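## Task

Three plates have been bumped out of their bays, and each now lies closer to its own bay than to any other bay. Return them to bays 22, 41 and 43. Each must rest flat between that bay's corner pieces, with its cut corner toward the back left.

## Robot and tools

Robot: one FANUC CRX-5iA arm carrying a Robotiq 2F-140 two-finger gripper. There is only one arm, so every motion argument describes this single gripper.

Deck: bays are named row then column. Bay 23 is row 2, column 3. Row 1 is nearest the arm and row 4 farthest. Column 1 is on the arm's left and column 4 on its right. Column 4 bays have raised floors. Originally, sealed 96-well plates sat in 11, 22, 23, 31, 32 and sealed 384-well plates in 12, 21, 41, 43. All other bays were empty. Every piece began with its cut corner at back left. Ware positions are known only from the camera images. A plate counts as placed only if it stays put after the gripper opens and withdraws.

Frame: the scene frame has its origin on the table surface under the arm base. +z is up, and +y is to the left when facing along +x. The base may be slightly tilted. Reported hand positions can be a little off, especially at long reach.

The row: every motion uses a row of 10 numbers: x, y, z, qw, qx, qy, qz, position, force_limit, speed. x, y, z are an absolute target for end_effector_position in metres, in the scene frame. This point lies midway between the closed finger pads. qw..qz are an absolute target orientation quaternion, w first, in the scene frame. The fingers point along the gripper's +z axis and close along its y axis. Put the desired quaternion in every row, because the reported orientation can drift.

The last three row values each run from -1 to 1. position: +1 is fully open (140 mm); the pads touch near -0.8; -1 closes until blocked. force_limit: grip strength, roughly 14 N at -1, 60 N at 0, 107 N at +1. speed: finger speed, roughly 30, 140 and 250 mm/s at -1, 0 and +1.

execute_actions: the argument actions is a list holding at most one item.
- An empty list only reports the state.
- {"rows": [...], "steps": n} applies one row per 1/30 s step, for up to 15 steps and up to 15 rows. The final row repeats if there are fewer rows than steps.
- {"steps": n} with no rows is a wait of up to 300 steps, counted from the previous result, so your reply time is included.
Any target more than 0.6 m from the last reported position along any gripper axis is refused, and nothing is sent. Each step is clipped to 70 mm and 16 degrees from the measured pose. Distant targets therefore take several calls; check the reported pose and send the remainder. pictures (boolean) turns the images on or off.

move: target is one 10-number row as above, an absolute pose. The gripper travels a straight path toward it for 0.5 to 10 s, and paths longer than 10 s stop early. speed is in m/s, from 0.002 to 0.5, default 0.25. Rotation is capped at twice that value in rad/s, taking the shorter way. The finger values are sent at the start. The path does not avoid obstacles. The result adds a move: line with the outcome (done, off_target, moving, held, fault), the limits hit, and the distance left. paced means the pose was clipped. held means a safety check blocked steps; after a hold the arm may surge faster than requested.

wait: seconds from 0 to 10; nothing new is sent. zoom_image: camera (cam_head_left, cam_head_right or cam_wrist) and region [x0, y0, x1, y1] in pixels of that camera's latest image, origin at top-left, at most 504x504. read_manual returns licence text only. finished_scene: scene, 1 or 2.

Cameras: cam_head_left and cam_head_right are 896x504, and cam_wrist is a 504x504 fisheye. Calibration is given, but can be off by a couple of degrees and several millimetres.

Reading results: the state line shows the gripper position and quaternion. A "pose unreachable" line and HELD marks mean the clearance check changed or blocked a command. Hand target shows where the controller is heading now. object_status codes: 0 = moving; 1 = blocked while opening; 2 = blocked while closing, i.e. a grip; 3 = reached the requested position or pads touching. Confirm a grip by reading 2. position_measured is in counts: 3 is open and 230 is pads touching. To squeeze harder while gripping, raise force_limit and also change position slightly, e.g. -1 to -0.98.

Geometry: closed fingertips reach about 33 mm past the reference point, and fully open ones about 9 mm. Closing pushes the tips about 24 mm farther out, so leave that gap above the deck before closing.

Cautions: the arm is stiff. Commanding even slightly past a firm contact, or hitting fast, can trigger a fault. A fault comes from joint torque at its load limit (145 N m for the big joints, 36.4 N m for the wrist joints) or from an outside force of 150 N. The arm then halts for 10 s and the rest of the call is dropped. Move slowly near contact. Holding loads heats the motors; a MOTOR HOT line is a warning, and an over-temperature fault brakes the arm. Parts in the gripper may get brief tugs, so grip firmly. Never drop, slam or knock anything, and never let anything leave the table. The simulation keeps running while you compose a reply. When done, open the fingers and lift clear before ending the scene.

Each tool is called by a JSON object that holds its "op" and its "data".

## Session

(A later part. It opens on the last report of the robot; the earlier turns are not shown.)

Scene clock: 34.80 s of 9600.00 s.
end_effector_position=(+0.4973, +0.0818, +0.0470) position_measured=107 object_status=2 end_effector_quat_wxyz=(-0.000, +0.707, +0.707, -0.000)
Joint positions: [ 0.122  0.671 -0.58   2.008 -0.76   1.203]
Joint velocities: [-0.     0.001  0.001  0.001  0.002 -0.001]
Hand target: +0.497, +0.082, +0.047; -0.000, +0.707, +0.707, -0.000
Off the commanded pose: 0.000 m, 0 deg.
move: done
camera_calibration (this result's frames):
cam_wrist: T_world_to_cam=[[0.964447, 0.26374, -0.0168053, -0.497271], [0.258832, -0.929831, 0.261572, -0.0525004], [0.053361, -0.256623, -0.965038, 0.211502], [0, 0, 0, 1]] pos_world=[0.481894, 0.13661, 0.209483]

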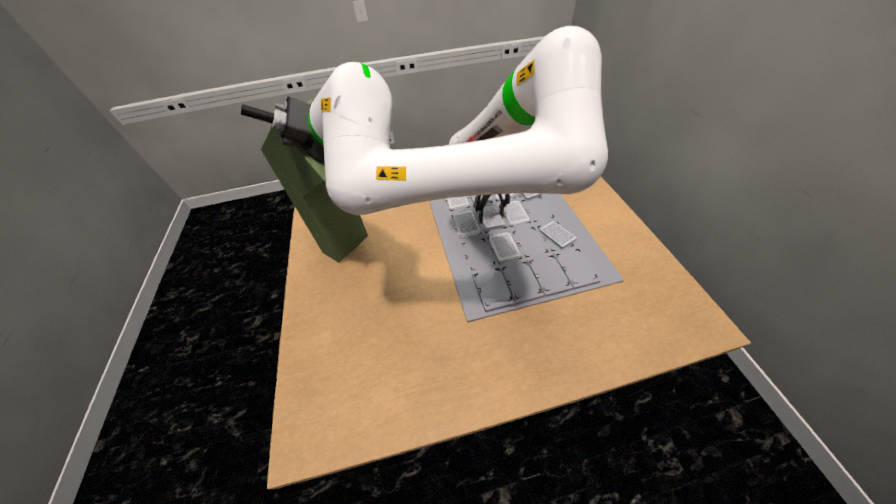

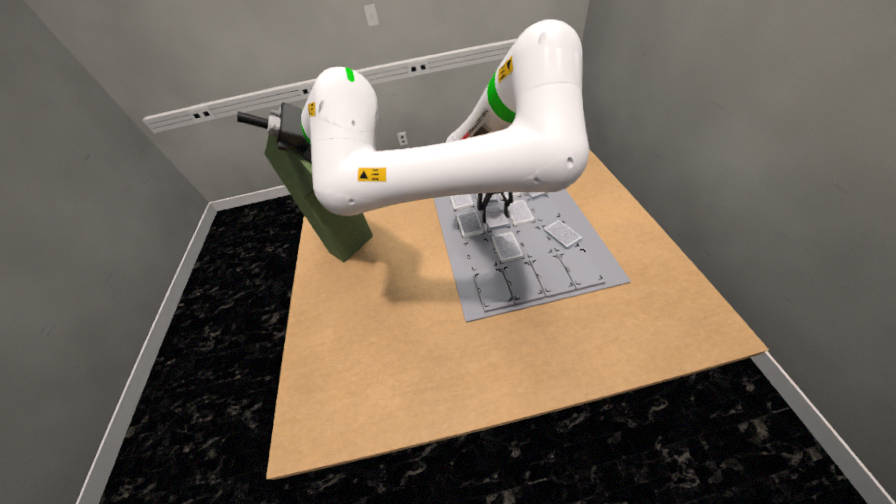

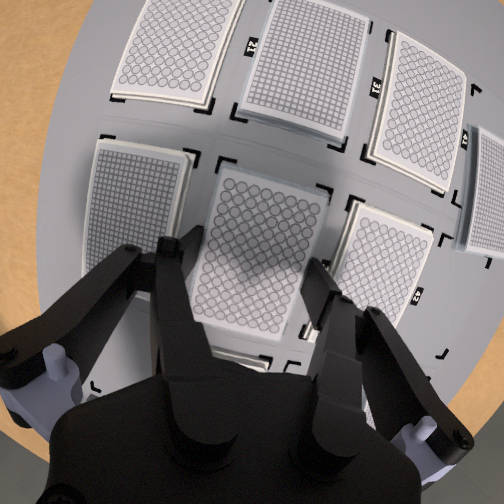

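{"op": "move", "data": {"target": [0.4973, 0.0818, 0.0425, 0, 0.7071, 0.7071, 0, -1, 0, -0.8], "speed": 0.008}}

{"op": "zoom_image", "data": {"camera": "cam_wrist", "region": [190, 130, 350, 230]}}

{"op": "zoom_image", "data": {"camera": "cam_wrist", "region": [170, 270, 330, 380]}}

Scene clock: 36.93 s of 9600.00 s.
end_effector_position=(+0.4973, +0.0818, +0.0425) position_measured=107 object_status=2 end_effector_quat_wxyz=(-0.000, +0.707, +0.707, +0.000)
Joint positions: [ 0.114  0.679 -0.572  2.018 -0.758  1.2  ]
Joint velocities: [-0.002  0.     0.001  0.001 -0.002 -0.   ]
Hand target: +0.497, +0.082, +0.043; -0.000, +0.707, +0.707, -0.000
Off the commanded pose: 0.000 m, 0 deg.
move: done
camera_calibration (this result's frames):
cam_wrist: T_world_to_cam=[[0.964442, 0.26376, -0.0167789, -0.49734], [0.258845, -0.929831, 0.261559, -0.0513209], [0.0533872, -0.256602, -0.965042, 0.207137], [0, 0, 0, 1]] pos_world=[0.481881, 0.13661, 0.204974]

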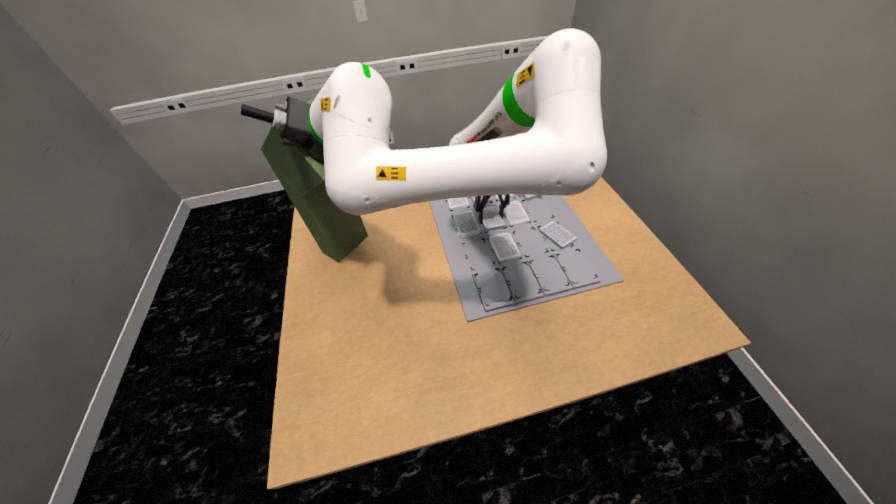

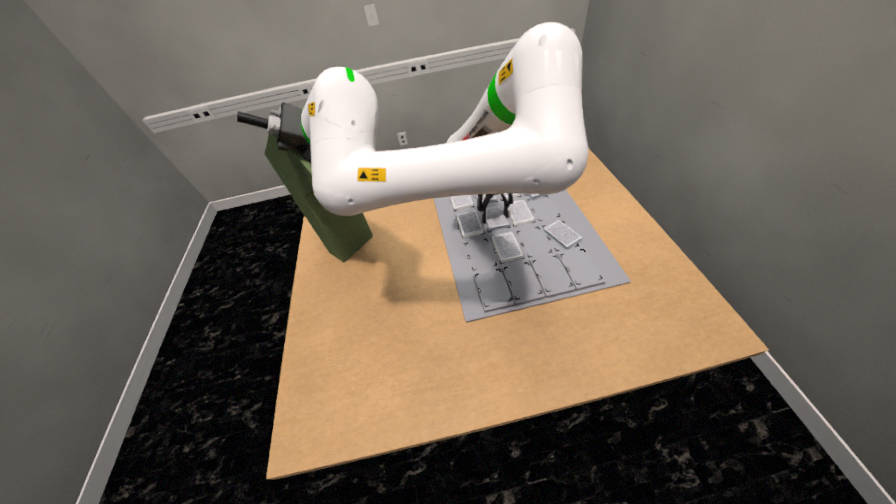

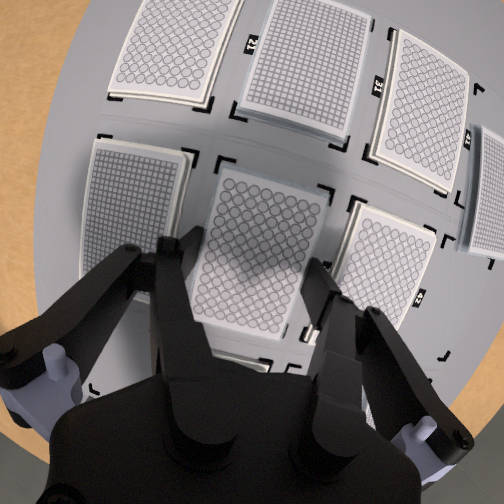

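Region (190, 130, 350, 230) of cam_wrist's 504x504 image, scaled by 3.150, with more detail than that image has; it fills the top 315 rows of this view, and the rest is white.

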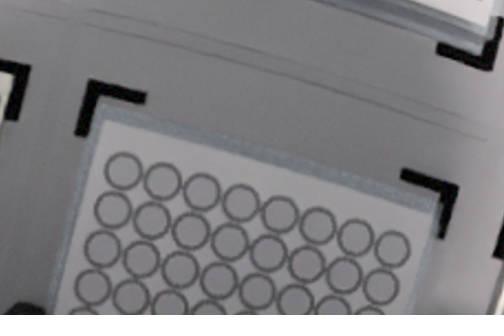

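Region (170, 270, 330, 380) of cam_wrist's 504x504 image, scaled by 3.150, with more detail than that image has; it fills the top 346 rows of this view, and the rest is white.

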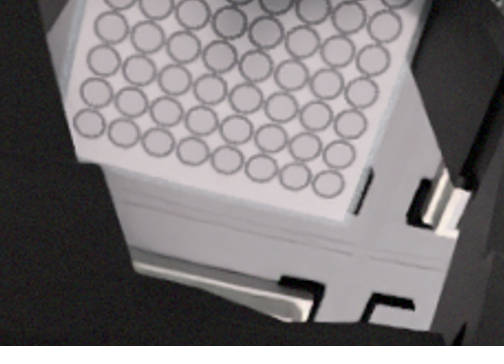

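{"op": "move", "data": {"target": [0.4973, 0.0824, 0.0415, 0, 0.7071, 0.7071, 0, -1, 0, -0.8], "speed": 0.004}}

{"op": "move", "data": {"target": [0.4973, 0.0824, 0.0415, 0, 0.7071, 0.7071, 0, 0.38, 0, -0.8], "speed": 0.004}}

{"op": "zoom_image", "data": {"camera": "cam_wrist", "region": [150, 130, 370, 370]}}

Scene clock: 39.00 s of 9600.00 s.
end_effector_position=(+0.4973, +0.0824, +0.0415) position_measured=107 object_status=2 end_effector_quat_wxyz=(-0.000, +0.707, +0.707, +0.000)
Joint positions: [ 0.113  0.682 -0.57   2.019 -0.758  1.199]
Joint velocities: [ 0.     0.002  0.     0.    -0.003 -0.   ]
Hand target: +0.497, +0.082, +0.042; -0.000, +0.707, +0.707, -0.000
Off the commanded pose: 0.000 m, 0 deg.
move: done
camera_calibration (this result's frames):
cam_wrist: T_world_to_cam=[[0.964445, 0.263749, -0.0167984, -0.497491], [0.258843, -0.92985, 0.261495, -0.0504775], [0.0533492, -0.256546, -0.965059, 0.206328], [0, 0, 0, 1]] pos_world=[0.481861, 0.137209, 0.203961]

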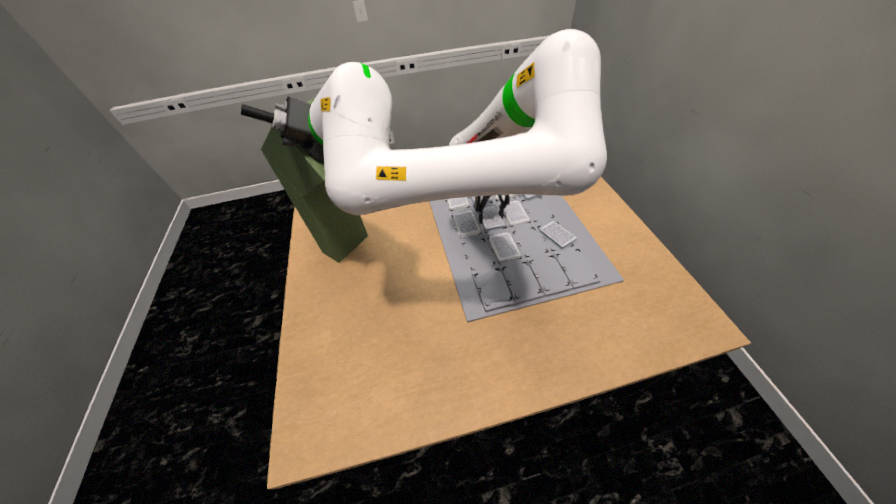

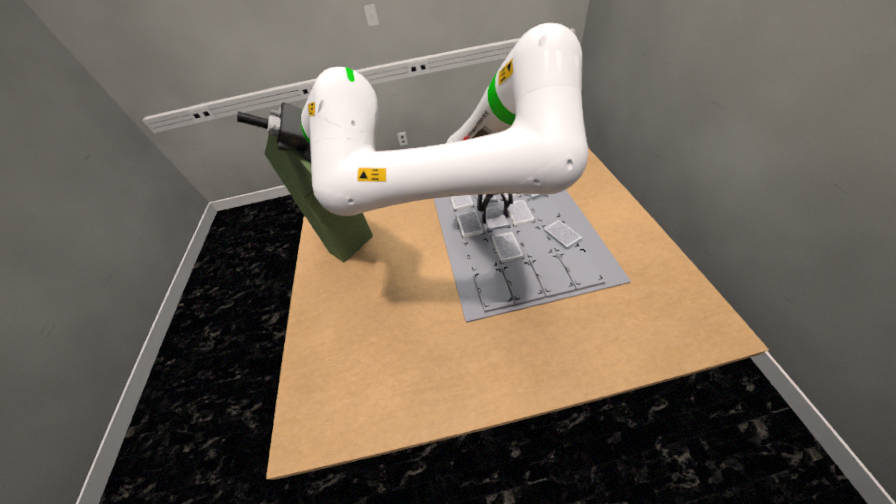

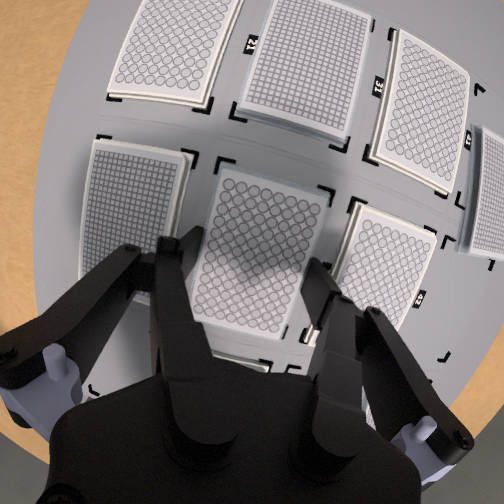

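Scene clock: 39.70 s of 9600.00 s.
end_effector_position=(+0.4973, +0.0823, +0.0415) position_measured=81 object_status=3 end_effector_quat_wxyz=(+0.000, +0.707, +0.707, -0.000)
Joint positions: [ 0.113  0.682 -0.57   2.019 -0.758  1.198]
Joint velocities: [ 0.    -0.001  0.    -0.001  0.001  0.   ]
Hand target: +0.497, +0.082, +0.041; +0.000, +0.707, +0.707, +0.000
Off the commanded pose: 0.000 m, 0 deg.
move: done
camera_calibration (this result's frames):
cam_wrist: T_world_to_cam=[[0.964461, 0.263685, -0.016865, -0.497455], [0.258789, -0.929818, 0.261662, -0.0505324], [0.053315, -0.256728, -0.965012, 0.206291], [0, 0, 0, 1]] pos_world=[0.481855, 0.137146, 0.203906]

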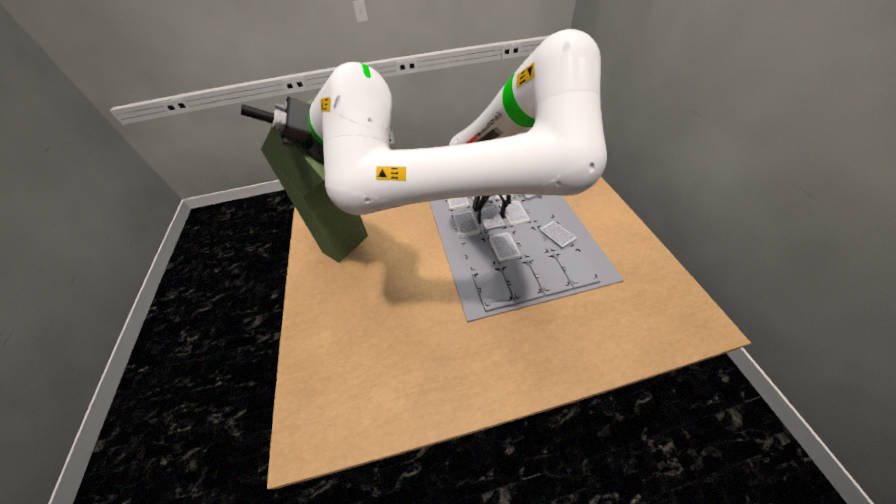

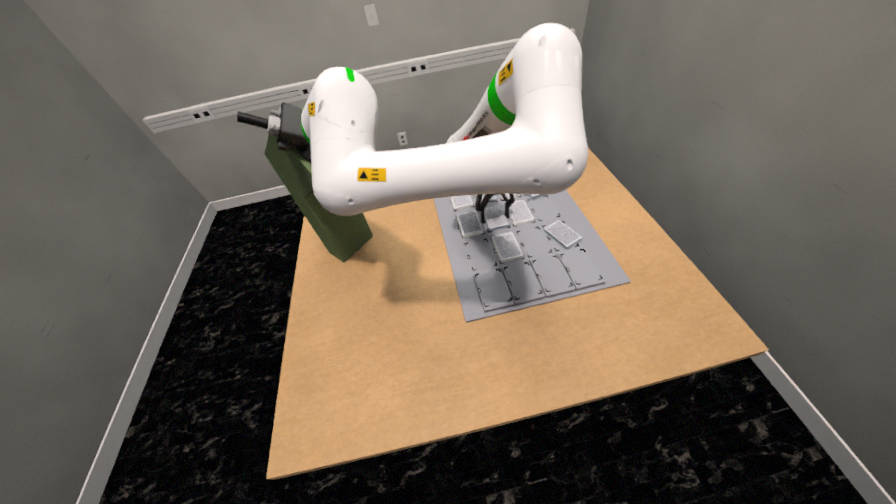

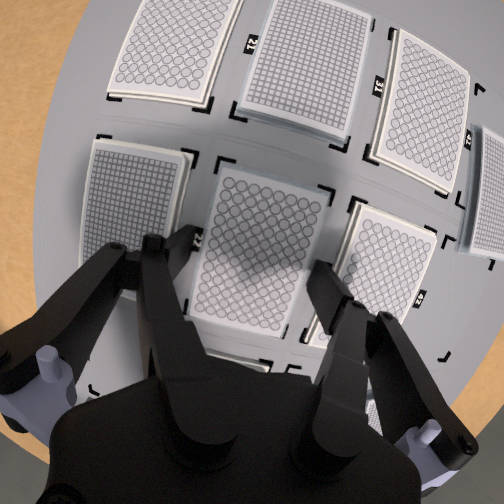

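Region (150, 130, 370, 370) of cam_wrist's 504x504 image, scaled by 2.100, with more detail than that image has; it fills the left 462 columns of this view, and the rest is white.

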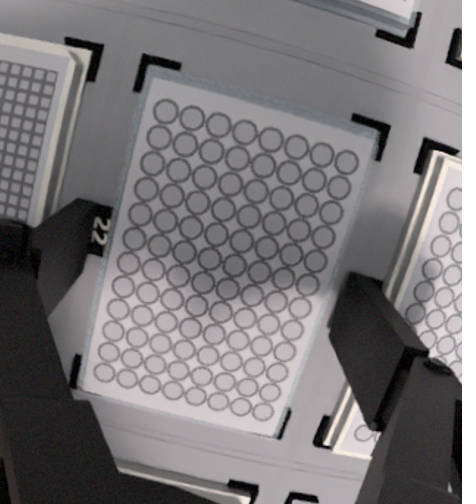

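{"op": "move", "data": {"target": [0.4973, 0.0824, 0.075, 0, 0.7071, 0.7071, 0, 0.38, 0, 0], "speed": 0.08}}

{"op": "move", "data": {"target": [0.714, -0.076, 0.085, 0, 0.6428, 0.766, 0, 0.5, 0, 0], "speed": 0.2}}

{"op": "zoom_image", "data": {"camera": "cam_wrist", "region": [130, 90, 400, 350]}}

Scene clock: 41.53 s of 9600.00 s.
end_effector_position=(+0.4972, +0.0823, +0.0750) position_measured=81 object_status=3 end_effector_quat_wxyz=(+0.000, +0.707, +0.707, +0.000)
Joint positions: [ 0.174  0.618 -0.624  1.943 -0.772  1.224]
Joint velocities: [ 0.001 -0.001  0.001 -0.002  0.     0.001]
Hand target: +0.497, +0.082, +0.075; +0.000, +0.707, +0.707, +0.000
Off the commanded pose: 0.000 m, 0 deg.
move: done
camera_calibration (this result's frames):
cam_wrist: T_world_to_cam=[[0.964446, 0.263748, -0.0167581, -0.496823], [0.258827, -0.92983, 0.261581, -0.0592837], [0.0534093, -0.256618, -0.965036, 0.23856], [0, 0, 0, 1]] pos_world=[0.481762, 0.137131, 0.2374]

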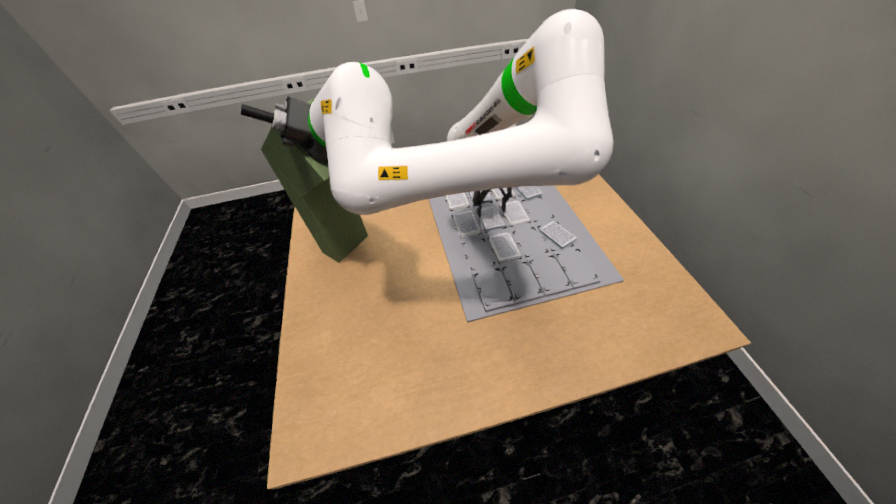

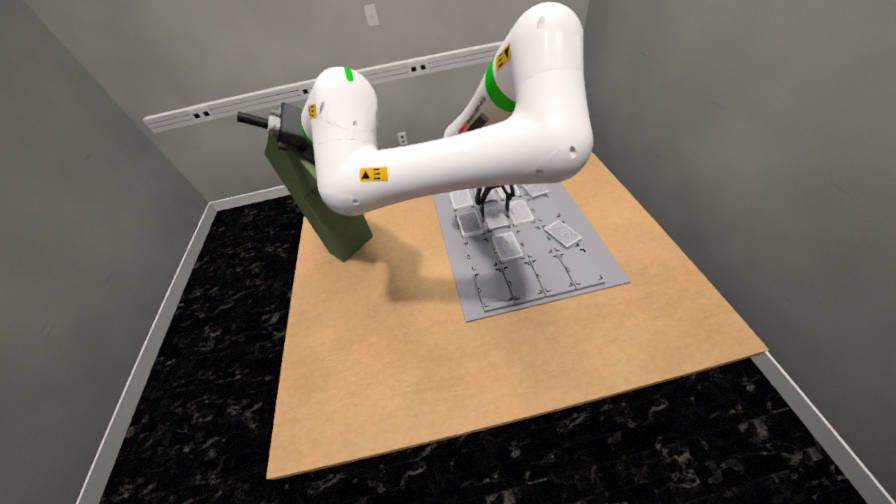

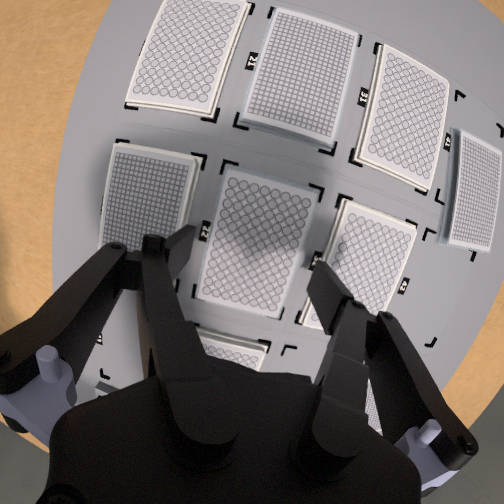

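Scene clock: 43.33 s of 9600.00 s.
end_effector_position=(+0.7147, -0.0757, +0.0851) position_measured=66 object_status=3 end_effector_quat_wxyz=(+0.001, +0.643, +0.766, +0.000)
Joint positions: [ 0.162  0.535 -0.137  1.319 -0.728  2.243]
Joint velocities: [ 0.002  0.003  0.008 -0.012 -0.005  0.011]
Hand target: +0.715, -0.076, +0.085; +0.001, +0.643, +0.766, +0.000
Off the commanded pose: 0.001 m, 0 deg.
move: done
camera_calibration (this result's frames):
cam_wrist: T_world_to_cam=[[0.904064, 0.427115, -0.0155175, -0.609337], [0.415865, -0.870715, 0.262509, -0.372992], [0.0986101, -0.243778, -0.964805, 0.16482], [0, 0, 0, 1]] pos_world=[0.689741, -0.0243332, 0.247477]

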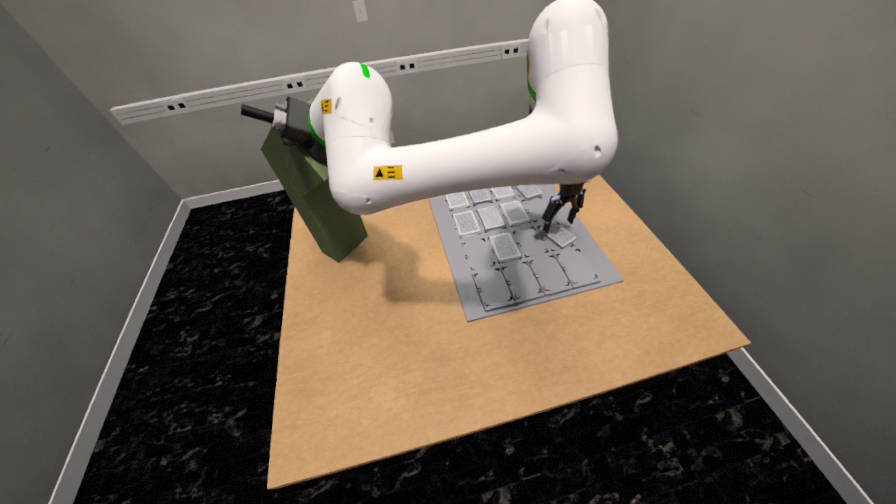

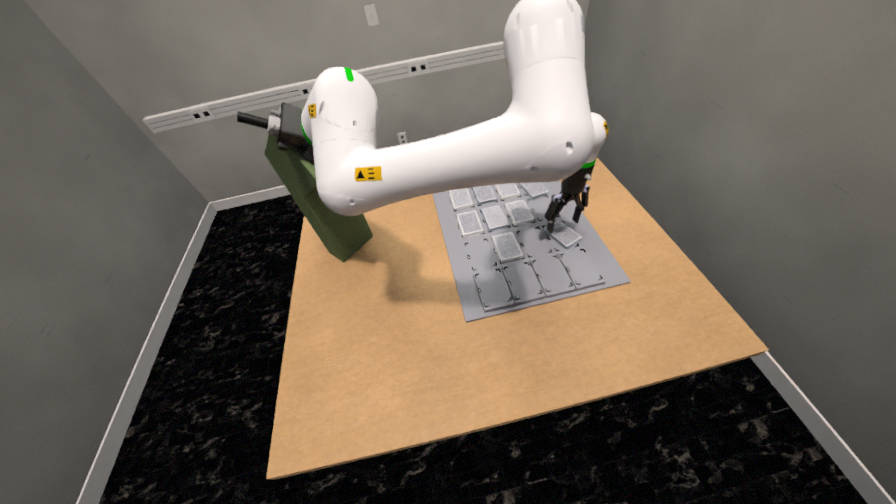

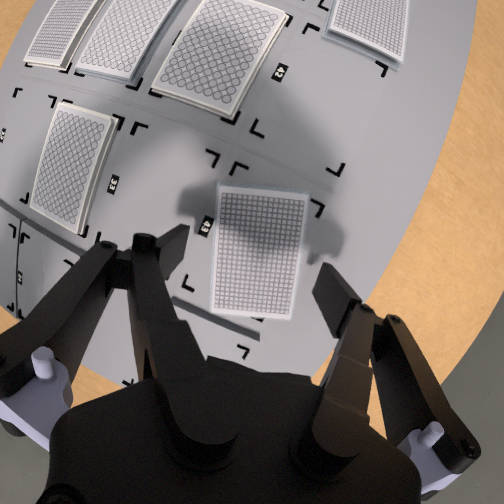

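Region (130, 90, 400, 350) of cam_wrist's 504x504 image, scaled by 1.867, with more detail than that image has; it fills the top 485 rows of this view, and the rest is white.

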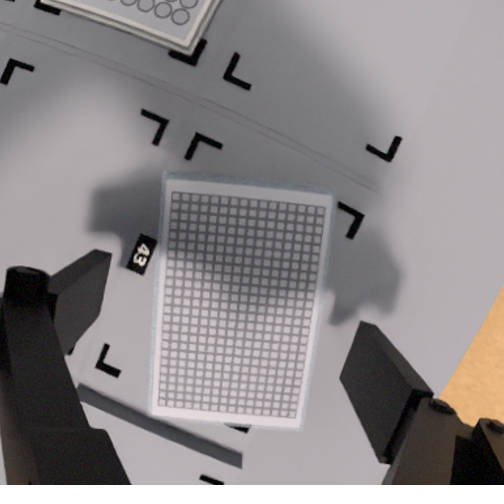

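{"op": "move", "data": {"target": [0.722, -0.083, 0.056, 0, 0.5736, 0.8192, 0, 0.4, 0, 0], "speed": 0.08}}

{"op": "zoom_image", "data": {"camera": "cam_wrist", "region": [130, 110, 390, 360]}}

Scene clock: 48.07 s of 9600.00 s.
end_effector_position=(+0.7221, -0.0829, +0.0560) position_measured=78 object_status=3 end_effector_quat_wxyz=(+0.000, +0.574, +0.819, +0.000)
Joint positions: [ 0.125  0.59  -0.076  1.323 -0.702  2.441]
Joint velocities: [-0.001  0.001  0.001 -0.006 -0.001  0.004]
Hand target: +0.722, -0.083, +0.056; +0.000, +0.574, +0.819, +0.000
Off the commanded pose: 0.000 m, 0 deg.
After step 90, 0.37 s passed at rest.
move: done
camera_calibration (this result's frames):
cam_wrist: T_world_to_cam=[[0.816083, 0.577694, -0.0166836, -0.537316], [0.5612, -0.785225, 0.26168, -0.472601], [0.138071, -0.222915, -0.965011, 0.107549], [0, 0, 0, 1]] pos_world=[0.688869, -0.0367191, 0.218492]

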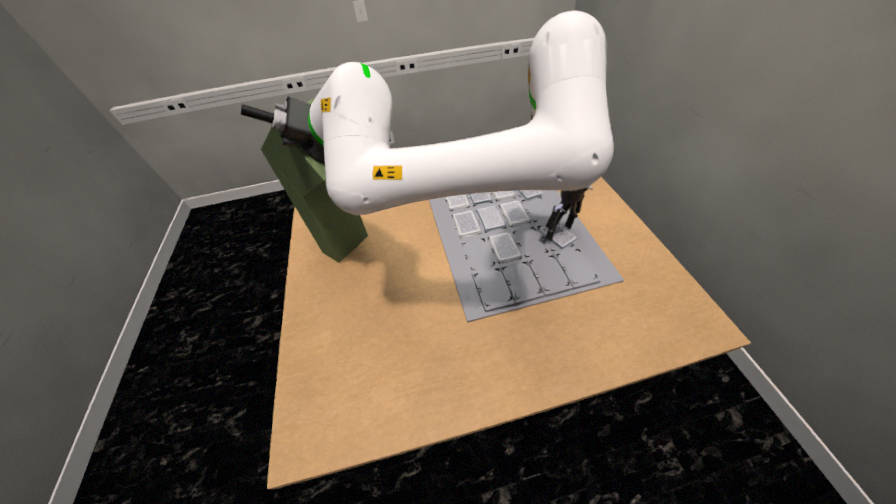

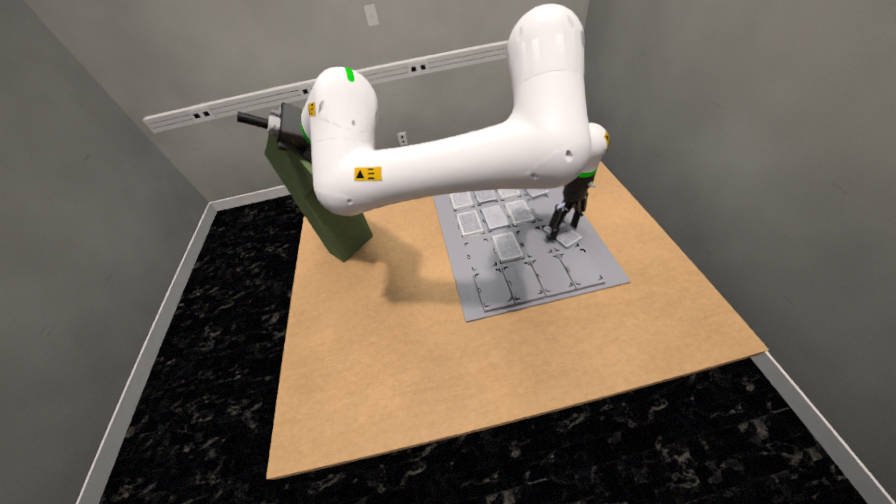

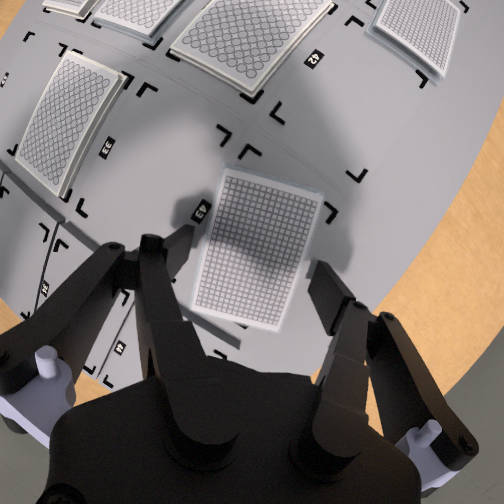

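Region (130, 110, 390, 360) of cam_wrist's 504x504 image, scaled by 1.938, with more detail than that image has; it fills the top 485 rows of this view, and the rest is white.

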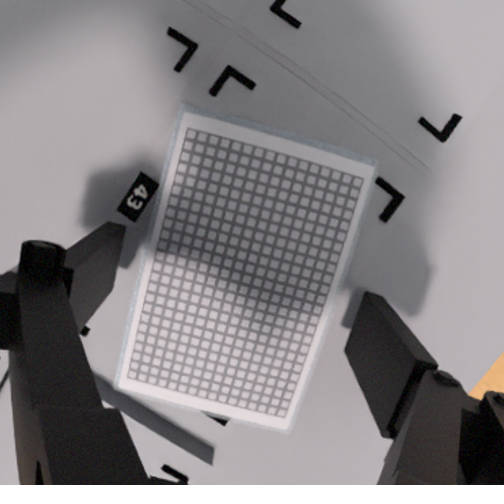

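{"op": "move", "data": {"target": [0.722, -0.083, 0.039, 0, 0.5736, 0.8192, 0, 0.4, 0, 0], "speed": 0.025}}

{"op": "move", "data": {"target": [0.722, -0.083, 0.039, 0, 0.5736, 0.8192, 0, -1, 0, -0.8], "speed": 0.02}}

Scene clock: 50.80 s of 9600.00 s.
end_effector_position=(+0.7221, -0.0830, +0.0390) position_measured=78 object_status=3 end_effector_quat_wxyz=(-0.000, +0.574, +0.819, +0.000)
Joint positions: [ 0.105  0.62  -0.053  1.34  -0.685  2.435]
Joint velocities: [ 0.     0.001 -0.    -0.    -0.     0.   ]
Hand target: +0.722, -0.083, +0.039; -0.000, +0.574, +0.819, +0.000
Off the commanded pose: 0.000 m, 0 deg.
move: done
camera_calibration (this result's frames):
cam_wrist: T_world_to_cam=[[0.816072, 0.577706, -0.0167872, -0.537494], [0.561251, -0.785227, 0.261564, -0.468164], [0.137925, -0.222877, -0.96504, 0.091242], [0, 0, 0, 1]] pos_world=[0.688807, -0.0367654, 0.201484]

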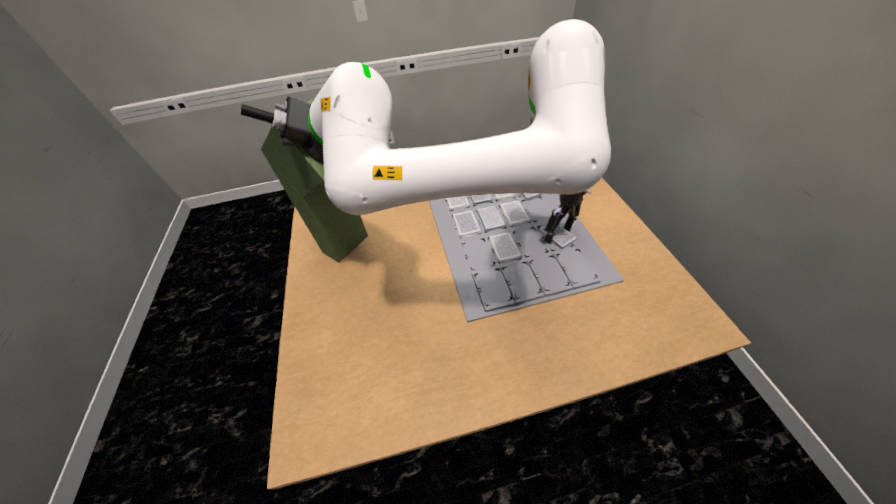

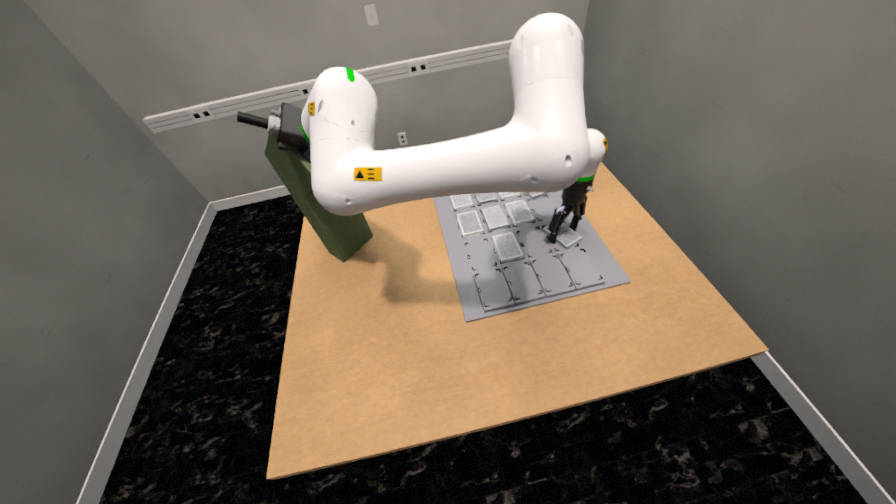

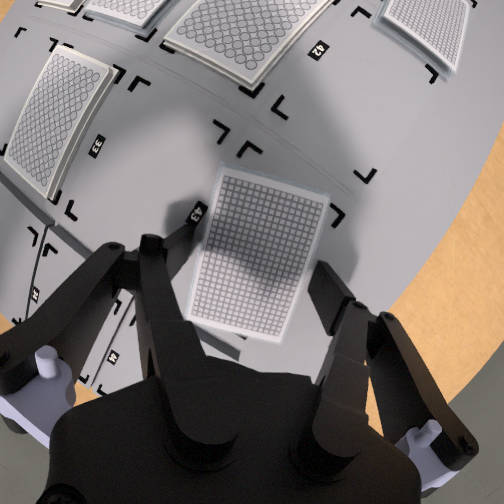

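Scene clock: 51.50 s of 9600.00 s.
end_effector_position=(+0.7221, -0.0830, +0.0390) position_measured=108 object_status=2 end_effector_quat_wxyz=(+0.000, +0.574, +0.819, +0.000)
Joint positions: [ 0.105  0.62  -0.053  1.34  -0.685  2.435]
Joint velocities: [-0.001 -0.001 -0.     0.    -0.002  0.   ]
Hand target: +0.722, -0.083, +0.039; -0.000, +0.574, +0.819, -0.000
Off the commanded pose: 0.000 m, 0 deg.
move: done
camera_calibration (this result's frames):
cam_wrist: T_world_to_cam=[[0.816069, 0.577714, -0.0166666, -0.537528], [0.561218, -0.785218, 0.261662, -0.468189], [0.138079, -0.222888, -0.965016, 0.0910957], [0, 0, 0, 1]] pos_world=[0.688837, -0.0367889, 0.201457]

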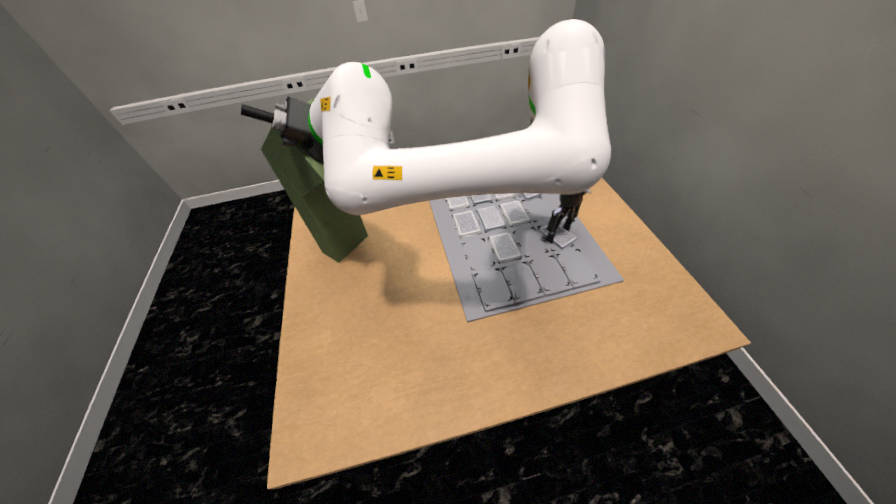

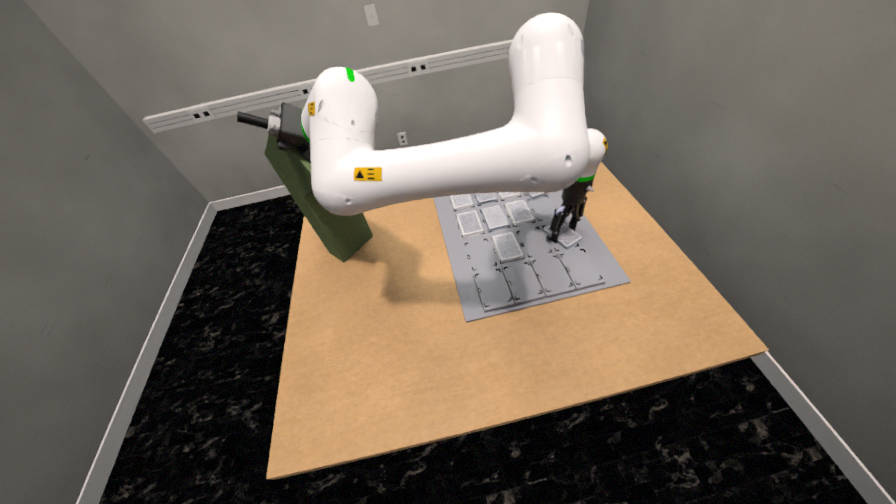

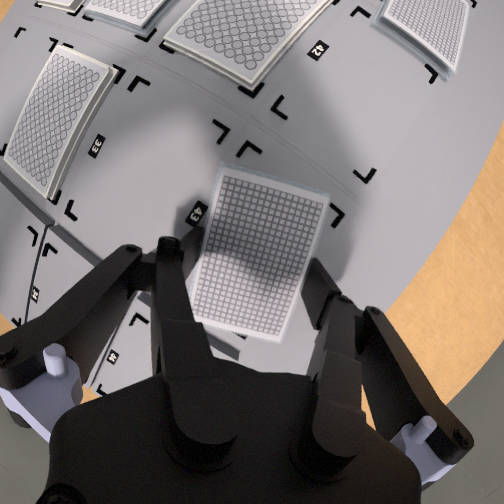

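{"op": "move", "data": {"target": [0.722, -0.082, 0.047, 0, 0.5736, 0.8192, 0, -1, 0, -0.8], "speed": 0.025}}

{"op": "move", "data": {"target": [0.7141, -0.0803, 0.044, 0, 0.7071, 0.7071, 0, -1, 0, -0.8], "speed": 0.1}}

{"op": "zoom_image", "data": {"camera": "cam_wrist", "region": [190, 130, 350, 230]}}

{"op": "zoom_image", "data": {"camera": "cam_wrist", "region": [170, 270, 330, 380]}}

Scene clock: 53.33 s of 9600.00 s.
end_effector_position=(+0.7220, -0.0820, +0.0470) position_measured=108 object_status=2 end_effector_quat_wxyz=(-0.000, +0.574, +0.819, -0.000)
Joint positions: [ 0.115  0.607 -0.064  1.333 -0.693  2.436]
Joint velocities: [ 0.002 -0.002 -0.     0.    -0.002  0.   ]
Hand target: +0.722, -0.082, +0.047; +0.000, +0.574, +0.819, -0.000
Off the commanded pose: 0.000 m, 0 deg.
move: done
camera_calibration (this result's frames):
cam_wrist: T_world_to_cam=[[0.81607, 0.577708, -0.0168046, -0.537842], [0.561256, -0.785221, 0.261572, -0.469444], [0.137917, -0.222893, -0.965038, 0.0991314], [0, 0, 0, 1]] pos_world=[0.688723, -0.035806, 0.209421]

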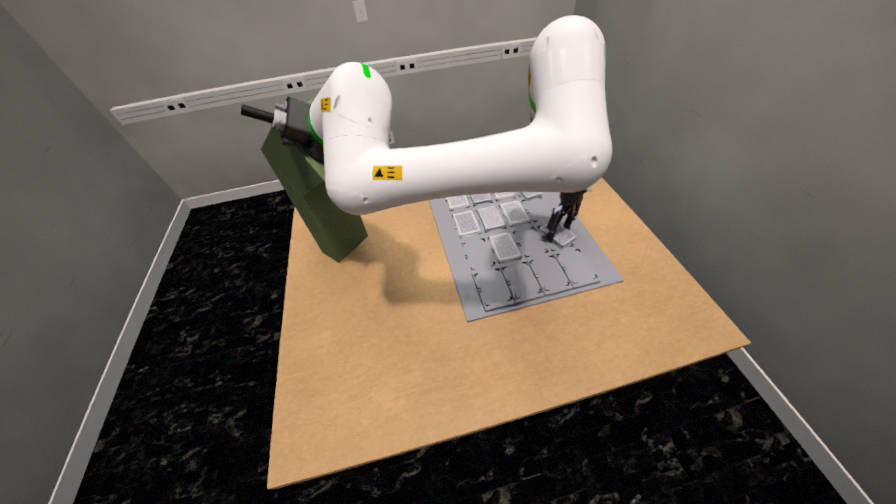

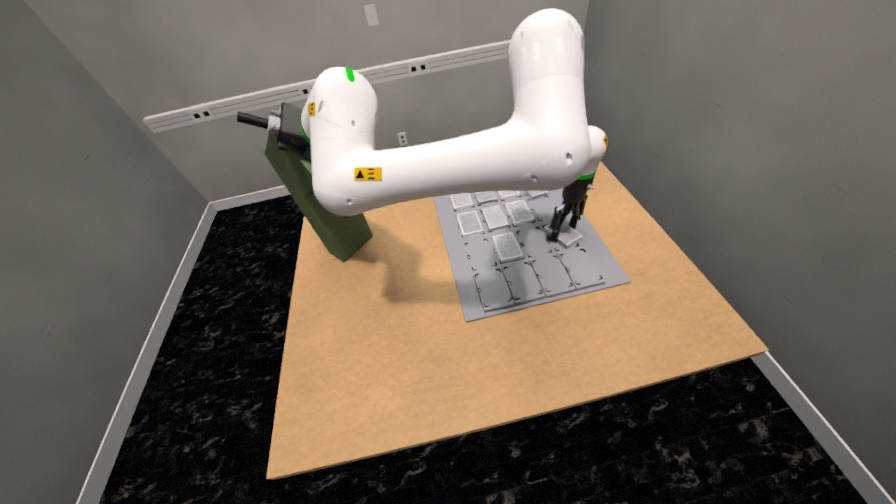

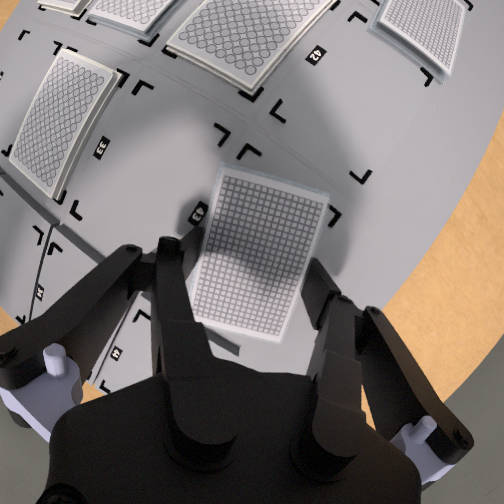

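Scene clock: 55.37 s of 9600.00 s.
end_effector_position=(+0.7141, -0.0803, +0.0440) position_measured=108 object_status=2 end_effector_quat_wxyz=(-0.000, +0.707, +0.707, -0.000)
Joint positions: [ 0.107  0.603 -0.089  1.361 -0.682  2.058]
Joint velocities: [-0.001  0.    -0.002  0.003  0.001 -0.005]
Hand target: +0.714, -0.080, +0.044; -0.000, +0.707, +0.707, -0.000
Off the commanded pose: 0.000 m, 0 deg.
move: done
camera_calibration (this result's frames):
cam_wrist: T_world_to_cam=[[0.964418, 0.263842, -0.0168708, -0.663587], [0.258951, -0.929819, 0.261497, -0.258625], [0.0533072, -0.256561, -0.965057, 0.155445], [0, 0, 0, 1]] pos_world=[0.69866, -0.0255112, 0.206448]

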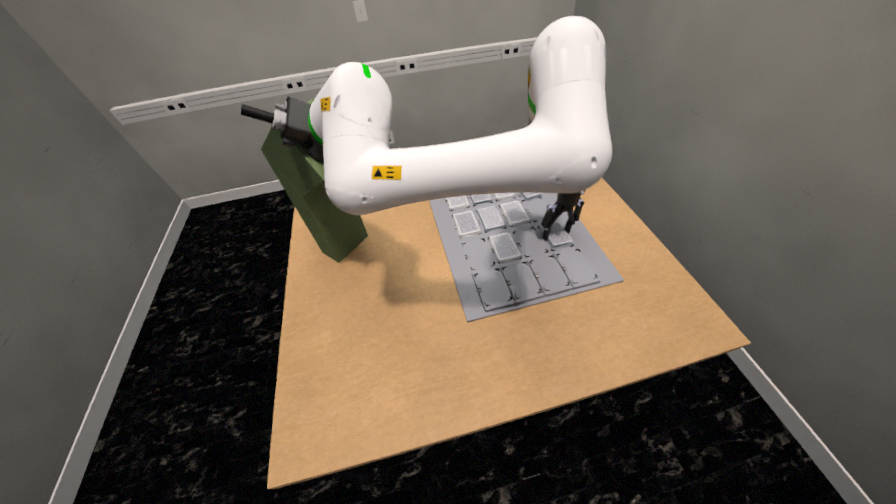

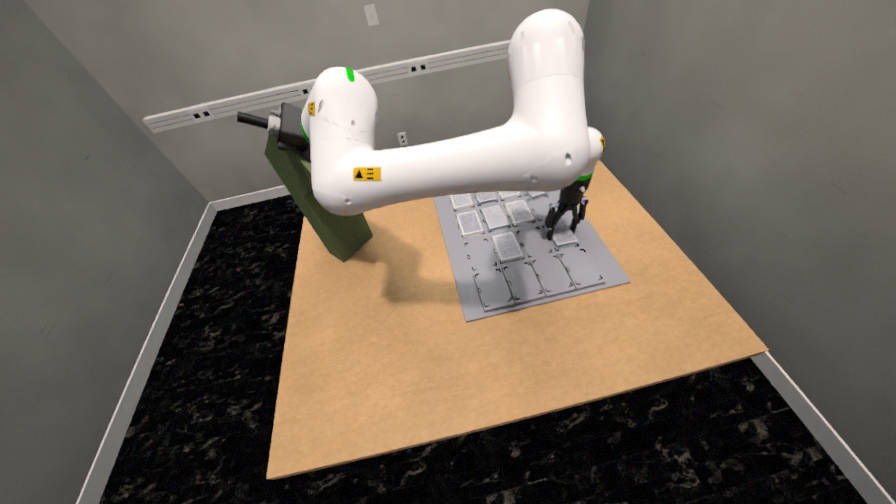

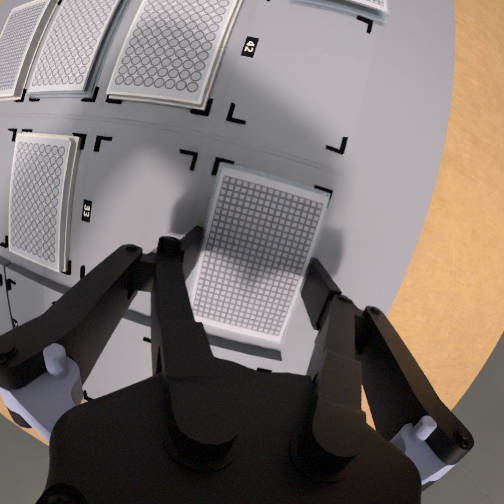

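Region (190, 130, 350, 230) of cam_wrist's 504x504 image, scaled by 3.150, with more detail than that image has; it fills the top 315 rows of this view, and the rest is white.

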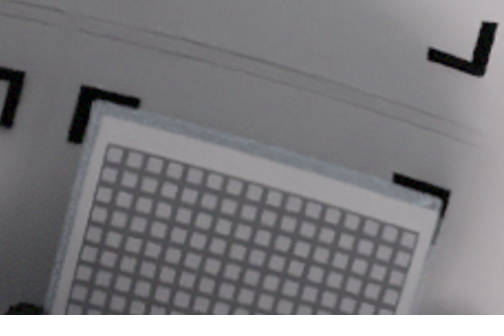

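Region (170, 270, 330, 380) of cam_wrist's 504x504 image, scaled by 3.150, with more detail than that image has; it fills the top 346 rows of this view, and the rest is white.

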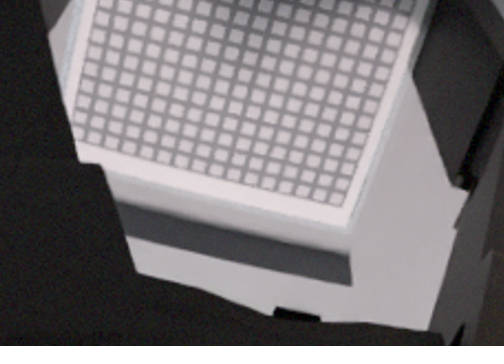

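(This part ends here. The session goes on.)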